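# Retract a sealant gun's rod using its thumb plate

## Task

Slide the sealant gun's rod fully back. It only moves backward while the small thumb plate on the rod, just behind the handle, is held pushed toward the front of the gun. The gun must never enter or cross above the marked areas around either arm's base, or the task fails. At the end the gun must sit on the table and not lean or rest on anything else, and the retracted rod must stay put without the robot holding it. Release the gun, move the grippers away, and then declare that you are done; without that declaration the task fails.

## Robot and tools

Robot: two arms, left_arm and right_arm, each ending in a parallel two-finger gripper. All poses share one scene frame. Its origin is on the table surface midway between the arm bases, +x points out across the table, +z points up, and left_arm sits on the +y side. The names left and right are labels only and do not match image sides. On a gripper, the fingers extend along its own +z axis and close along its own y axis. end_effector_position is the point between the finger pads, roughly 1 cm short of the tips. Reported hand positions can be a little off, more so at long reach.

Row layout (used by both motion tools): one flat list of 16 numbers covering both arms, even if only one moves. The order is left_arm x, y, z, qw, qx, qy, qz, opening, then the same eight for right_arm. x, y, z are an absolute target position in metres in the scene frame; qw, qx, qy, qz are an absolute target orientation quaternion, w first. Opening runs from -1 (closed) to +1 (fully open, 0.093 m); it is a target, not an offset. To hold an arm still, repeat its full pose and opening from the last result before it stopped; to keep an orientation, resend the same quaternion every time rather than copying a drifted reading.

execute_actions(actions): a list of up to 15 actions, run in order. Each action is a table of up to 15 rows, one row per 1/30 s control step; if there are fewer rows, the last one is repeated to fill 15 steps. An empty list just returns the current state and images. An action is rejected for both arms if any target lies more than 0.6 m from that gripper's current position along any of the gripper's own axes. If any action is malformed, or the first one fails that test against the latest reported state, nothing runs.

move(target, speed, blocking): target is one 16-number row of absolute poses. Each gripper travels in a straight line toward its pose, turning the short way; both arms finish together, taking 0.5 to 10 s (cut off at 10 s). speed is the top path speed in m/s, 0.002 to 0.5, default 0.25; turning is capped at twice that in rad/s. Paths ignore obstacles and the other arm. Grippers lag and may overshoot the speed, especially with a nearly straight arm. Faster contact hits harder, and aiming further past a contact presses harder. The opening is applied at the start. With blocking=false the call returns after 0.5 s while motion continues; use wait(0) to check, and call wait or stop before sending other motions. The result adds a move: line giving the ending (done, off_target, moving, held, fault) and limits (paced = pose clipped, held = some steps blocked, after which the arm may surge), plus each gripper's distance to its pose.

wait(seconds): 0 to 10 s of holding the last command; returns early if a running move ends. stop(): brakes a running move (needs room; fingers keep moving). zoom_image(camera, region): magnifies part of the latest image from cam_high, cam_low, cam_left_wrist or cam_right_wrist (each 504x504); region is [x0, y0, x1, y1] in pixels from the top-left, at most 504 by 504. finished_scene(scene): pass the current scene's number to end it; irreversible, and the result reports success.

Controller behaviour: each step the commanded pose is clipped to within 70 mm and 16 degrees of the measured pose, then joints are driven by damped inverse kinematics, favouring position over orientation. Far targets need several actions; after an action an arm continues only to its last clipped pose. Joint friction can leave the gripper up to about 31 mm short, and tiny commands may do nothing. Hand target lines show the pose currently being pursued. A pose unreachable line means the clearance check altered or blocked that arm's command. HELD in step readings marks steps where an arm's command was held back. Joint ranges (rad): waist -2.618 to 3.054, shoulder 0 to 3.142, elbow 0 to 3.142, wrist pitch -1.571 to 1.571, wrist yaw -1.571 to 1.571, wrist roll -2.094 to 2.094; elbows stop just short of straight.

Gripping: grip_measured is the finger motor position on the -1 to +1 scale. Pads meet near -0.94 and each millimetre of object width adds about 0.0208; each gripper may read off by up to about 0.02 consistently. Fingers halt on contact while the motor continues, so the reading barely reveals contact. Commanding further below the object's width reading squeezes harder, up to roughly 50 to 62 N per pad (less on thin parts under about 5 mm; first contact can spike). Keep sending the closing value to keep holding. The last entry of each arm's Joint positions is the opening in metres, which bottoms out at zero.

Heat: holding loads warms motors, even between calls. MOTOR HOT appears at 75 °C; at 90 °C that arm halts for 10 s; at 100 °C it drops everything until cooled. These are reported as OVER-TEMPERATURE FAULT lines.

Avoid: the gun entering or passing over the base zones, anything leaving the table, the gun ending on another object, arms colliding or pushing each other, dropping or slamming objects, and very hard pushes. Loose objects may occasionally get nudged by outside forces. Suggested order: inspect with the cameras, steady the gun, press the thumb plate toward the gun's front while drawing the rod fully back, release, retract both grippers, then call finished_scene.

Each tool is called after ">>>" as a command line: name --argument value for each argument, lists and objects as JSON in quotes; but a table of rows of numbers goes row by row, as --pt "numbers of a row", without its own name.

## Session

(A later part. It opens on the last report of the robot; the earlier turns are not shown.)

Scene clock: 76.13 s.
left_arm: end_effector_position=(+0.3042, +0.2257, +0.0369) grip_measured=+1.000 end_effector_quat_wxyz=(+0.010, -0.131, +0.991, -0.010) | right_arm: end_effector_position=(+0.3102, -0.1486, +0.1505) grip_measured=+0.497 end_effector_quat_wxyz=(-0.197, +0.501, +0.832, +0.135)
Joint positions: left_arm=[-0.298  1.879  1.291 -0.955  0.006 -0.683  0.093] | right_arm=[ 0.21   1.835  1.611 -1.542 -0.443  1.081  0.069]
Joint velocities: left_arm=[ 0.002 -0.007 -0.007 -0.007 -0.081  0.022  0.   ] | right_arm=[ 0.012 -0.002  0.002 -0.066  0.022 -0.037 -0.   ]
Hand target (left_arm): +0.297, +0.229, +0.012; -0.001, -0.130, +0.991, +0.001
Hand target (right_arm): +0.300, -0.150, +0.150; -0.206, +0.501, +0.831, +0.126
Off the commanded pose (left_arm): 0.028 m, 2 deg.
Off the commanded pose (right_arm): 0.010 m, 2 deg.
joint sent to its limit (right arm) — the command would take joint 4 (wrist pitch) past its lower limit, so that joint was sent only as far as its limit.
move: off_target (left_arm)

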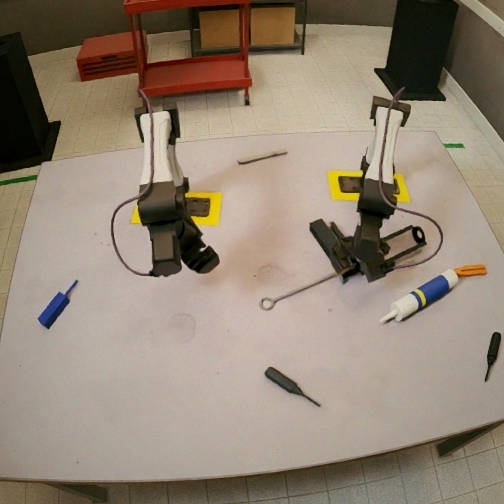

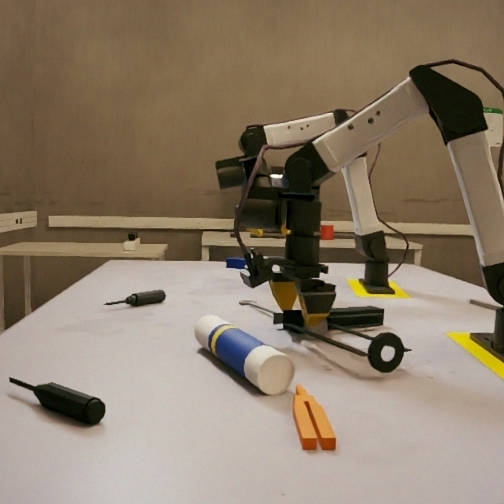

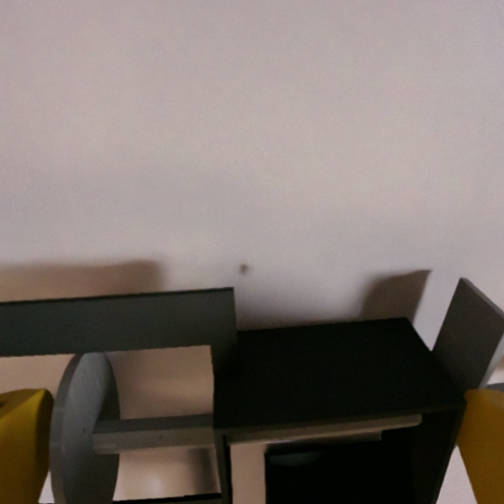

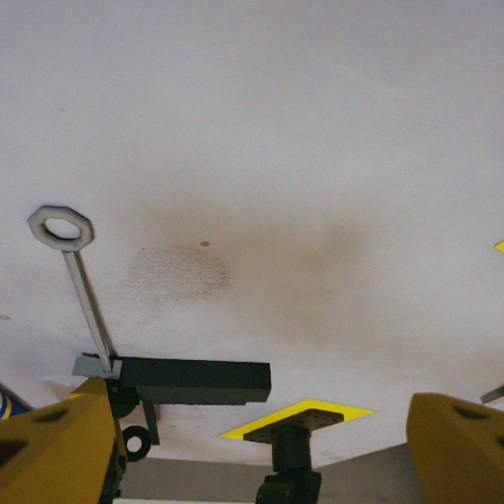

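>>> move --target '[0.300,0.214,0.052,0,-0.13,0.99,0,1,0.3,-0.15,0.15,-0.207,0.5,0.83,0.125,0.5]' --speed 0.05

>>> move --target '[0.296,0.214,0.01,0,-0.13,0.99,0,1,0.3,-0.15,0.15,-0.207,0.5,0.83,0.125,0.5]' --speed 0.03

>>> move --target '[0.296,0.214,0.01,0,-0.13,0.99,0,0.5,0.3,-0.15,0.15,-0.207,0.5,0.83,0.125,0.5]'

Scene clock: 80.03 s.
left_arm: end_effector_position=(+0.2971, +0.2183, +0.0504) grip_measured=+1.000 end_effector_quat_wxyz=(+0.001, -0.131, +0.991, -0.001) | right_arm: end_effector_position=(+0.3102, -0.1486, +0.1505) grip_measured=+0.497 end_effector_quat_wxyz=(-0.197, +0.501, +0.832, +0.135)
Joint positions: left_arm=[-0.329  1.874  1.341 -1.036  0.001 -0.714  0.093] | right_arm=[ 0.21   1.835  1.611 -1.542 -0.443  1.081  0.069]
Joint velocities: left_arm=[ 0.002 -0.002  0.002 -0.007 -0.022  0.007  0.   ] | right_arm=[-0.017  0.007  0.017 -0.022  0.022  0.022 -0.   ]
Hand target (left_arm): +0.300, +0.214, +0.052; +0.001, -0.130, +0.992, -0.000
Hand target (right_arm): +0.300, -0.150, +0.150; -0.206, +0.501, +0.831, +0.126
Off the commanded pose (left_arm): 0.005 m, 0 deg.
Off the commanded pose (right_arm): 0.010 m, 2 deg.
joint sent to its limit (right arm) — the command would take joint 4 (wrist pitch) past its lower limit, so that joint was sent only as far as its limit.
move: done

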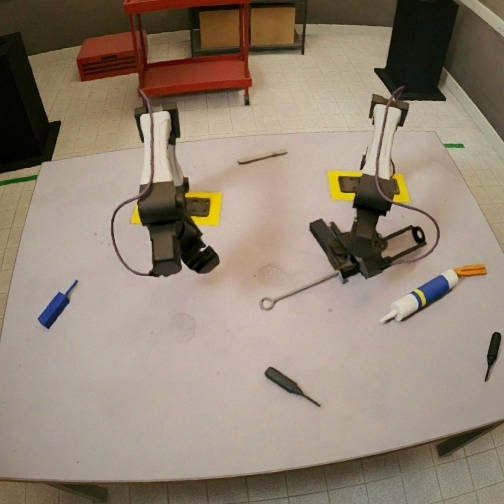

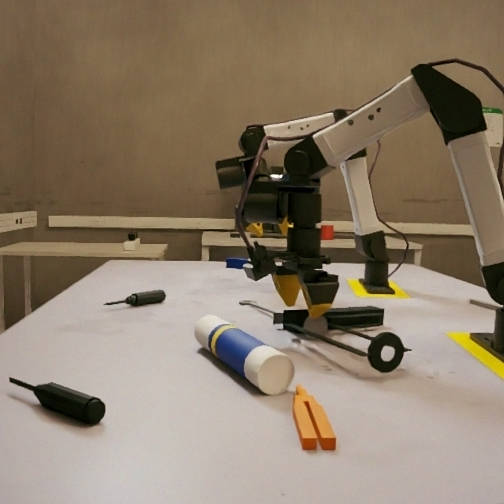

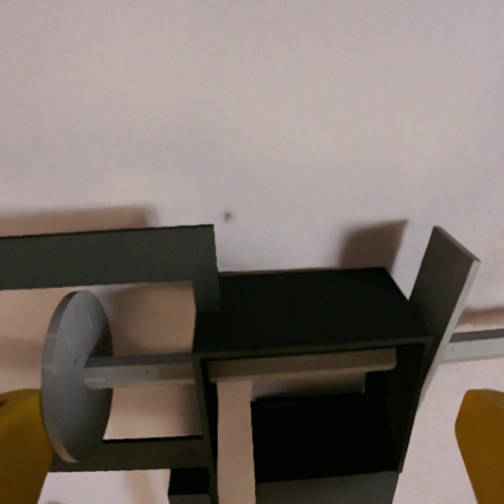

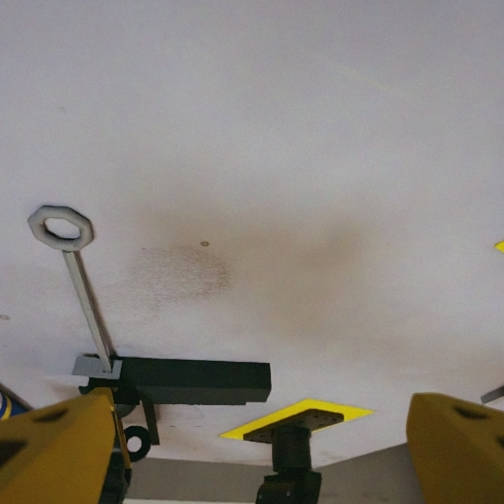

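Scene clock: 81.63 s.
left_arm: end_effector_position=(+0.2986, +0.2191, +0.0324) grip_measured=+1.000 end_effector_quat_wxyz=(+0.004, -0.133, +0.991, +0.002) | right_arm: end_effector_position=(+0.3102, -0.1486, +0.1505) grip_measured=+0.497 end_effector_quat_wxyz=(-0.197, +0.501, +0.832, +0.135)
Joint positions: left_arm=[-0.329  1.896  1.296 -0.966 -0.008 -0.718  0.093] | right_arm=[ 0.21   1.835  1.611 -1.542 -0.443  1.081  0.069]
Joint velocities: left_arm=[-0.007  0.002 -0.002  0.022 -0.007  0.051  0.   ] | right_arm=[ 0.012 -0.007 -0.002 -0.066 -0.007 -0.037 -0.   ]
Hand target (left_arm): +0.295, +0.215, +0.011; -0.001, -0.130, +0.991, +0.001
Hand target (right_arm): +0.300, -0.150, +0.150; -0.206, +0.501, +0.831, +0.126
Off the commanded pose (left_arm): 0.023 m, 1 deg.
Off the commanded pose (right_arm): 0.010 m, 2 deg.
joint sent to its limit (right arm) — the command would take joint 4 (wrist pitch) past its lower limit, so that joint was sent only as far as its limit.
move: off_target (left_arm)

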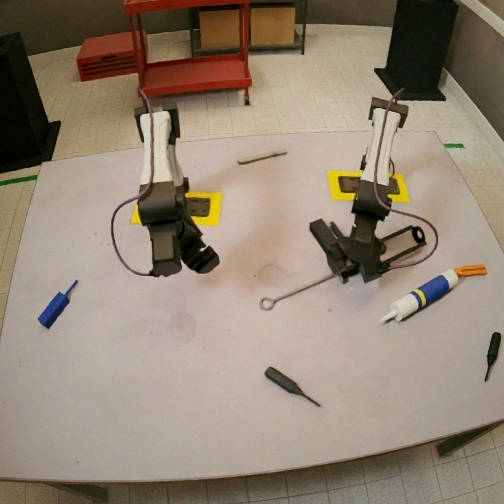

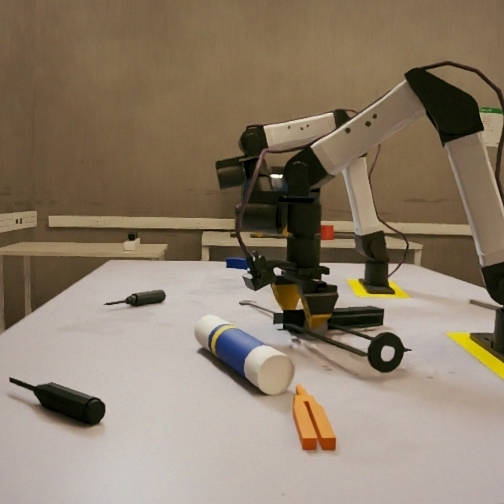

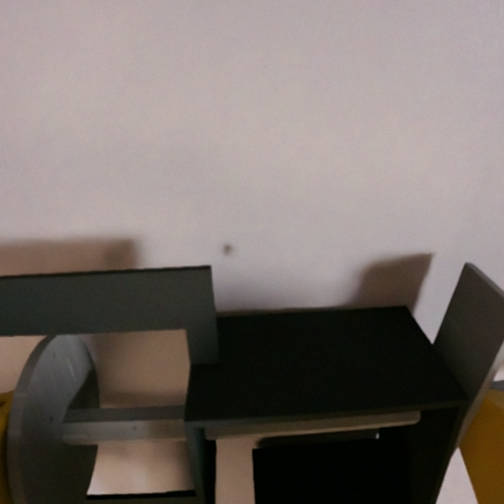

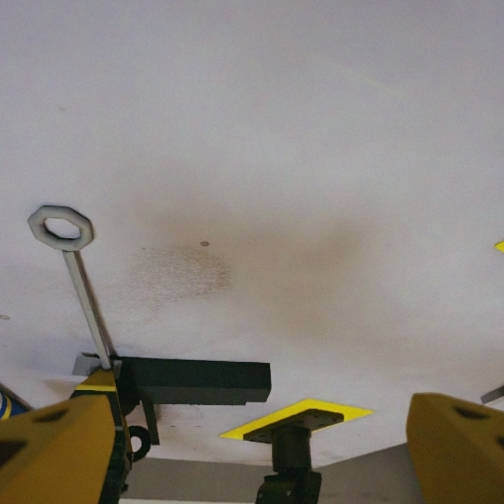

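Scene clock: 82.33 s.
left_arm: end_effector_position=(+0.2989, +0.2181, +0.0335) grip_measured=+0.509 end_effector_quat_wxyz=(+0.005, -0.134, +0.991, -0.003) | right_arm: end_effector_position=(+0.3102, -0.1486, +0.1505) grip_measured=+0.497 end_effector_quat_wxyz=(-0.197, +0.501, +0.832, +0.135)
Joint positions: left_arm=[-0.328  1.893  1.296 -0.964 -0.001 -0.719  0.07 ] | right_arm=[ 0.21   1.835  1.611 -1.542 -0.443  1.081  0.069]
Joint velocities: left_arm=[ 0.002 -0.012 -0.007 -0.007 -0.007 -0.051  0.   ] | right_arm=[ 0.002 -0.012  0.002 -0.007  0.007 -0.066  0.   ]
Hand target (left_arm): +0.295, +0.215, +0.011; -0.001, -0.130, +0.991, +0.000
Hand target (right_arm): +0.300, -0.150, +0.150; -0.206, +0.501, +0.831, +0.126
Off the commanded pose (left_arm): 0.024 m, 1 deg.
Off the commanded pose (right_arm): 0.010 m, 2 deg.
joint sent to its limit (right arm) — the command would take joint 4 (wrist pitch) past its lower limit, so that joint was sent only as far as its limit.
move: off_target (left_arm)

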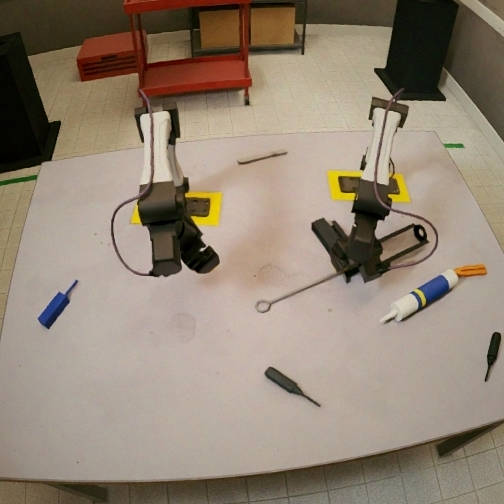

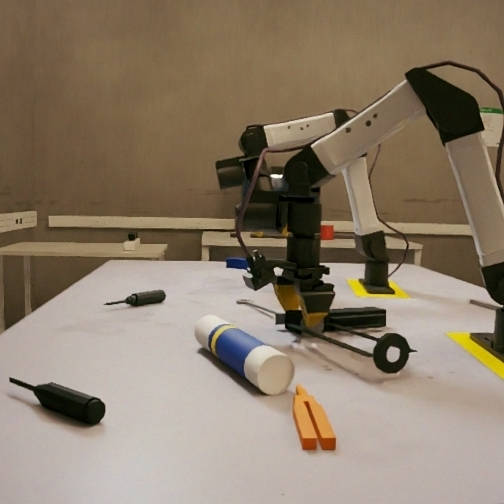

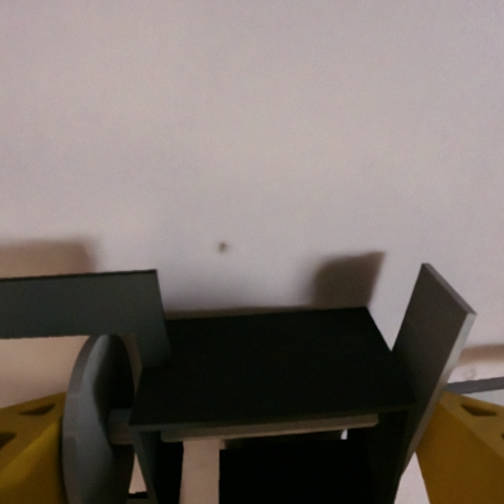

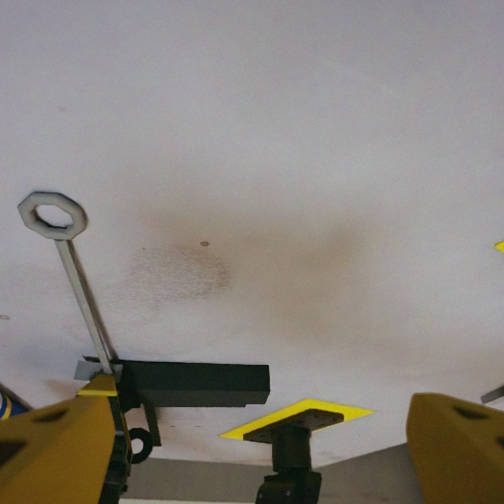

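The squeeze is moving the rod back.

>>> move --target '[0.298,0.216,0.02,0,-0.13,0.99,0,0.1,0.3,-0.15,0.15,-0.207,0.5,0.83,0.125,0.5]'

>>> move --target '[0.298,0.216,0.025,0,-0.13,0.99,0,-0.1,0.3,-0.15,0.15,-0.207,0.5,0.83,0.125,0.5]'

>>> move --target '[0.298,0.216,0.034,0,-0.13,0.99,0,1,0.3,-0.15,0.15,-0.207,0.5,0.83,0.125,0.5]'

>>> move --target '[0.298,0.216,0.13,0,-0.13,0.99,0,1,0.3,-0.15,0.15,-0.207,0.5,0.83,0.125,0.5]' --speed 0.1

Scene clock: 87.37 s.
left_arm: end_effector_position=(+0.2989, +0.2169, +0.0343) grip_measured=+0.116 end_effector_quat_wxyz=(+0.004, -0.134, +0.991, -0.006) | right_arm: end_effector_position=(+0.3102, -0.1486, +0.1505) grip_measured=+0.497 end_effector_quat_wxyz=(-0.197, +0.501, +0.832, +0.135)
Joint positions: left_arm=[-0.328  1.891  1.296 -0.962  0.006 -0.72   0.051] | right_arm=[ 0.21   1.835  1.611 -1.542 -0.443  1.081  0.069]
Joint velocities: left_arm=[ 0.007 -0.007 -0.017 -0.007  0.007 -0.051 -0.002] | right_arm=[-0.022 -0.017  0.002 -0.066  0.022  0.051  0.001]
Hand target (left_arm): +0.297, +0.216, +0.020; -0.000, -0.130, +0.992, +0.000
Hand target (right_arm): +0.300, -0.150, +0.150; -0.206, +0.501, +0.831, +0.126
Off the commanded pose (left_arm): 0.014 m, 1 deg.
Off the commanded pose (right_arm): 0.010 m, 2 deg.
joint sent to its limit (right arm) — the command would take joint 4 (wrist pitch) past its lower limit, so that joint was sent only as far as its limit.
move: off_target (left_arm)

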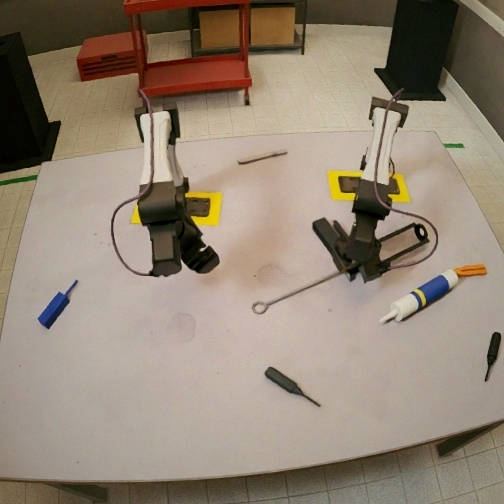

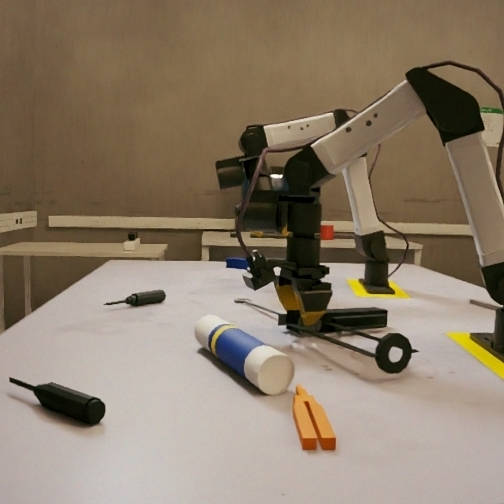

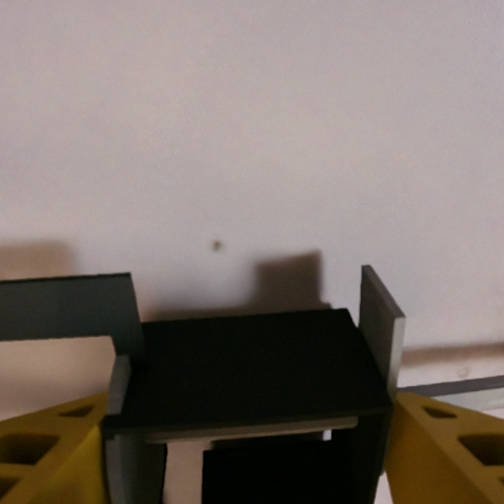

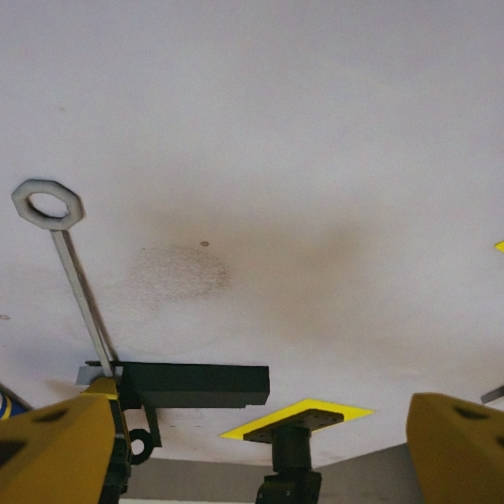

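Scene clock: 88.07 s.
left_arm: end_effector_position=(+0.2989, +0.2168, +0.0343) grip_measured=+0.085 end_effector_quat_wxyz=(+0.004, -0.135, +0.991, -0.007) | right_arm: end_effector_position=(+0.3102, -0.1486, +0.1505) grip_measured=+0.497 end_effector_quat_wxyz=(-0.197, +0.501, +0.832, +0.135)
Joint positions: left_arm=[-0.328  1.891  1.296 -0.962  0.006 -0.721  0.049] | right_arm=[ 0.21   1.835  1.611 -1.542 -0.443  1.081  0.069]
Joint velocities: left_arm=[ 0.012  0.022  0.007 -0.037 -0.037  0.066 -0.001] | right_arm=[-0.012  0.007 -0.002  0.022  0.022 -0.022 -0.   ]
Hand target (left_arm): +0.298, +0.216, +0.025; -0.000, -0.130, +0.991, -0.000
Hand target (right_arm): +0.300, -0.150, +0.150; -0.206, +0.501, +0.831, +0.126
Off the commanded pose (left_arm): 0.009 m, 1 deg.
Off the commanded pose (right_arm): 0.010 m, 2 deg.
joint sent to its limit (right arm) — the command would take joint 4 (wrist pitch) past its lower limit, so that joint was sent only as far as its limit.
move: done

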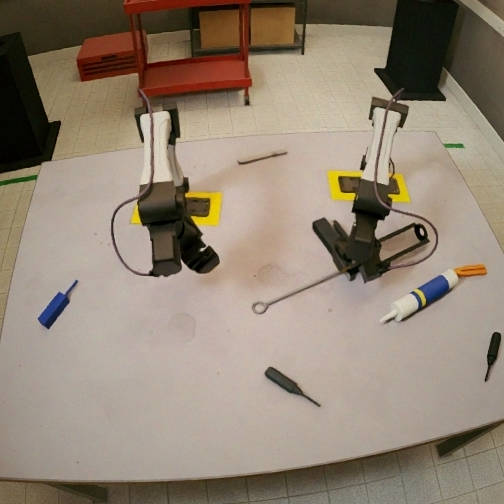

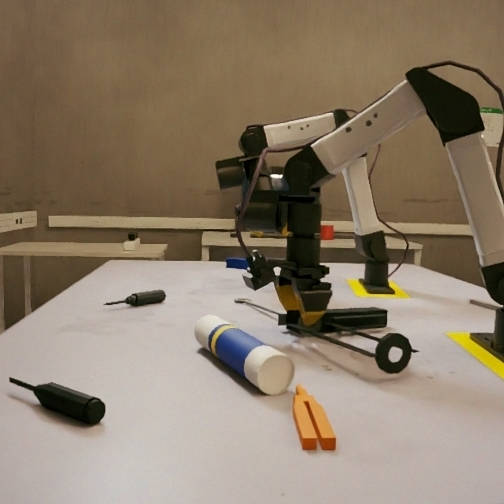

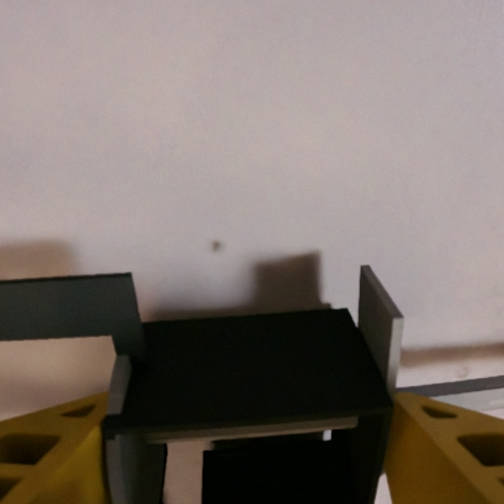

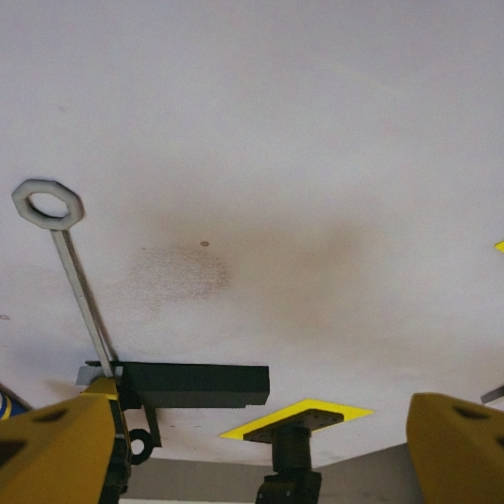

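Scene clock: 88.77 s.
left_arm: end_effector_position=(+0.2977, +0.2165, +0.0343) grip_measured=+1.000 end_effector_quat_wxyz=(+0.002, -0.134, +0.991, -0.007) | right_arm: end_effector_position=(+0.3102, -0.1486, +0.1505) grip_measured=+0.497 end_effector_quat_wxyz=(-0.197, +0.501, +0.832, +0.135)
Joint positions: left_arm=[-0.329  1.891  1.296 -0.966  0.009 -0.719  0.093] | right_arm=[ 0.21   1.835  1.611 -1.542 -0.443  1.081  0.069]
Joint velocities: left_arm=[-0.002 -0.012 -0.012 -0.022  0.051 -0.066  0.   ] | right_arm=[ 0.027  0.002 -0.017 -0.066 -0.081  0.007 -0.002]
Hand target (left_arm): +0.298, +0.216, +0.034; +0.000, -0.130, +0.991, -0.000
Hand target (right_arm): +0.300, -0.150, +0.150; -0.206, +0.501, +0.831, +0.126
Off the commanded pose (left_arm): 0.001 m, 1 deg.
Off the commanded pose (right_arm): 0.010 m, 2 deg.
joint sent to its limit (right arm) — the command would take joint 4 (wrist pitch) past its lower limit, so that joint was sent only as far as its limit.
move: done

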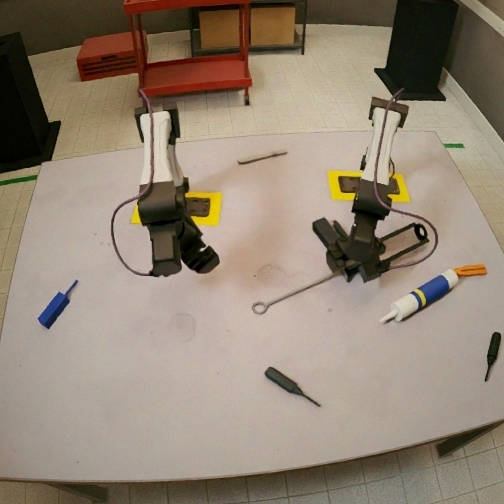

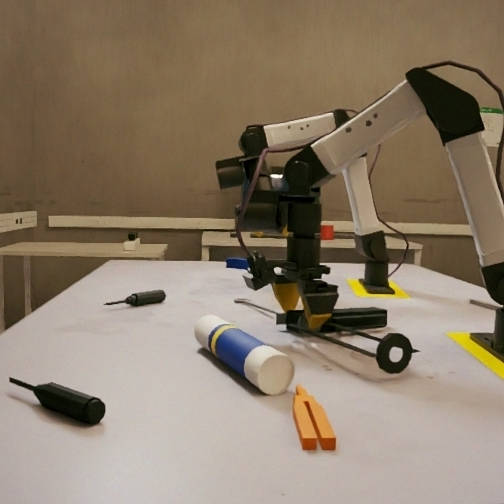

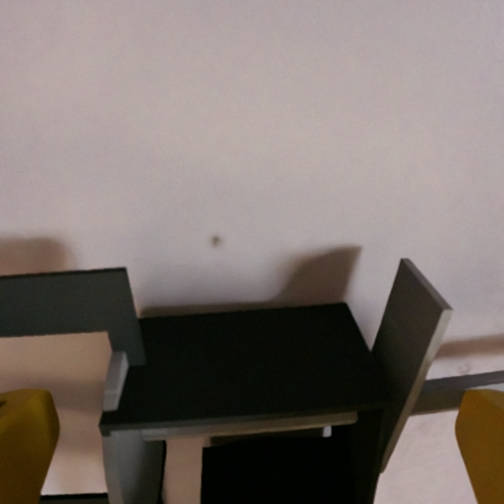

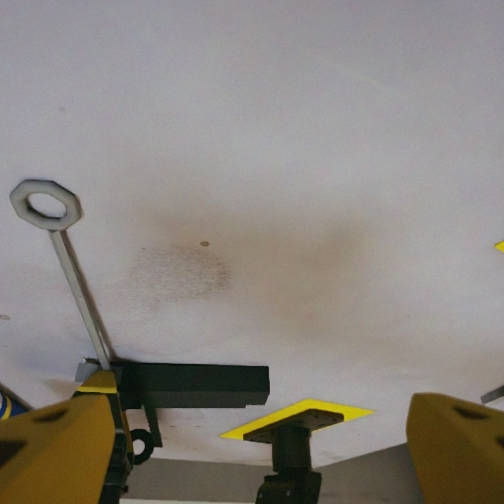

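Scene clock: 90.30 s.
left_arm: end_effector_position=(+0.2951, +0.2178, +0.1209) grip_measured=+1.000 end_effector_quat_wxyz=(-0.011, -0.134, +0.991, +0.002) | right_arm: end_effector_position=(+0.3102, -0.1486, +0.1505) grip_measured=+0.497 end_effector_quat_wxyz=(-0.197, +0.501, +0.832, +0.135)
Joint positions: left_arm=[-0.329  1.847  1.59  -1.335  0.009 -0.719  0.093] | right_arm=[ 0.21   1.835  1.611 -1.542 -0.443  1.081  0.069]
Joint velocities: left_arm=[-0.007  0.002 -0.017  0.022 -0.022  0.022  0.   ] | right_arm=[ 0.002 -0.002  0.007 -0.022  0.037  0.037  0.002]
Hand target (left_arm): +0.298, +0.216, +0.130; +0.000, -0.130, +0.991, -0.000
Hand target (right_arm): +0.300, -0.150, +0.150; -0.206, +0.501, +0.831, +0.126
Off the commanded pose (left_arm): 0.010 m, 1 deg.
Off the commanded pose (right_arm): 0.010 m, 2 deg.
joint sent to its limit (right arm) — the command would take joint 4 (wrist pitch) past its lower limit, so that joint was sent only as far as its limit.
move: done

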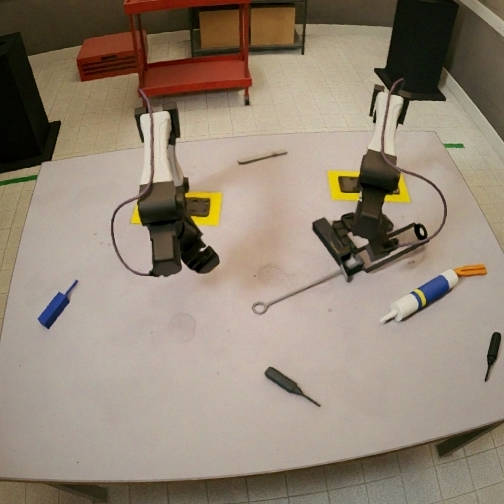

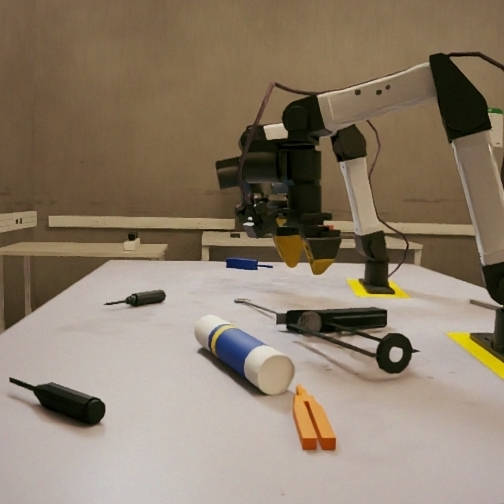

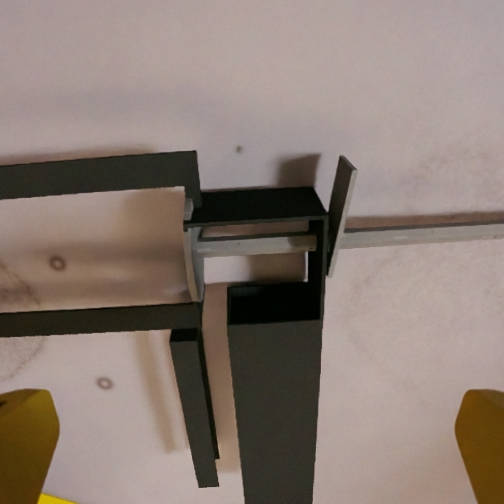

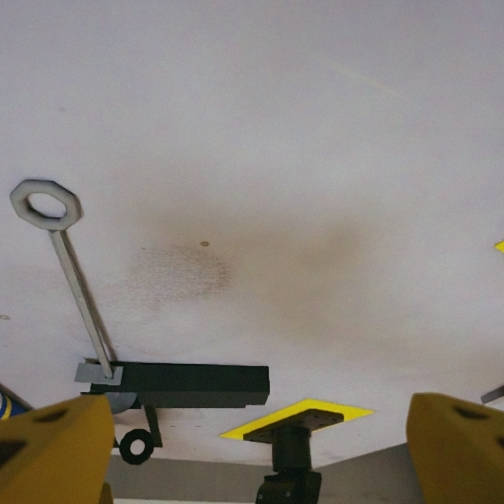

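>>> move --target '[0.2,0.37,0.22,0,-0.13,0.99,0,1,0.25,-0.22,0.2,-0.207,0.5,0.83,0.125,0.5]'

Scene clock: 93.20 s.
left_arm: end_effector_position=(+0.2092, +0.3683, +0.2283) grip_measured=+1.000 end_effector_quat_wxyz=(+0.085, -0.131, +0.988, -0.013) | right_arm: end_effector_position=(+0.2581, -0.2195, +0.2040) grip_measured=+0.497 end_effector_quat_wxyz=(-0.061, +0.531, +0.825, +0.185)
Joint positions: left_arm=[ 0.131  1.286  1.454 -1.567  0.005 -0.256  0.093] | right_arm=[-0.044  1.435  1.429 -1.547 -0.392  0.934  0.069]
Joint velocities: left_arm=[ 0.002  0.002 -0.012  0.007  0.037 -0.007  0.   ] | right_arm=[-0.012 -0.002  0.017  0.037  0.037 -0.007  0.   ]
Hand target (left_arm): +0.202, +0.370, +0.218; +0.064, -0.131, +0.989, -0.008
Hand target (right_arm): +0.251, -0.222, +0.201; -0.065, +0.533, +0.825, +0.177
Off the commanded pose (left_arm): 0.013 m, 10 deg.
Off the commanded pose (right_arm): 0.009 m, 19 deg; orientation clipped at the last step of the last action.
joint sent to its limit (left arm) — the command would take joint 4 (wrist pitch) past its lower limit, so that joint was sent only as far as its limit.
joint sent to its limit (right arm) — the command would take joint 4 (wrist pitch) past its lower limit, so that joint was sent only as far as its limit.
move: off_target (left_arm, right_arm); limits=paced

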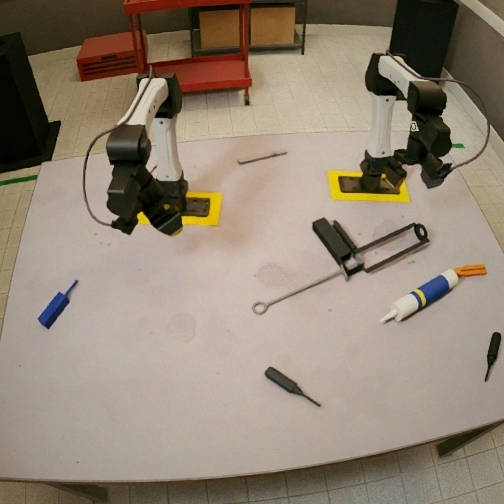

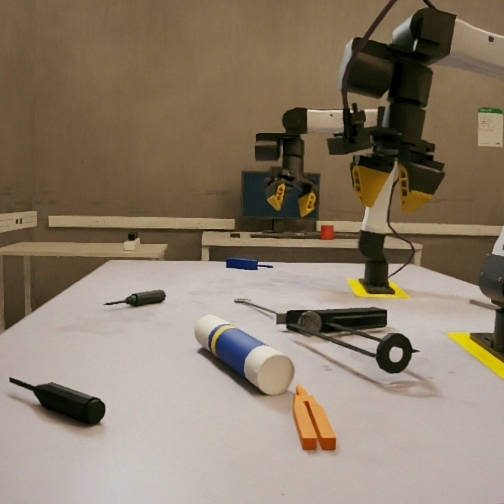

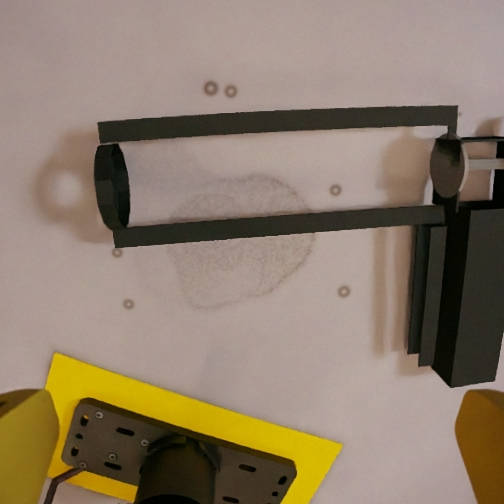

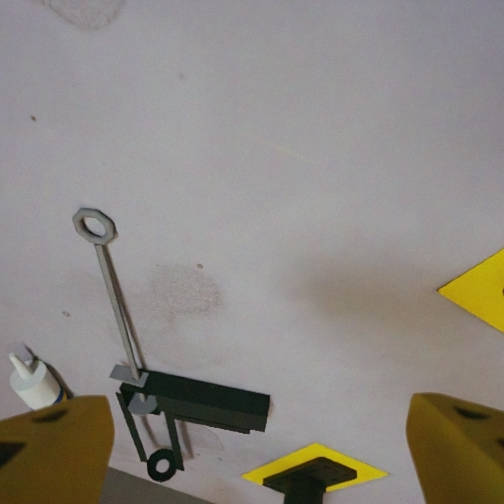

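I am done: the rod is fully back, the gun is lying on the table outside the marked zones, and both arms are released and clear.

>>> finished_scene --scene 2

The scene is finished: the task was done.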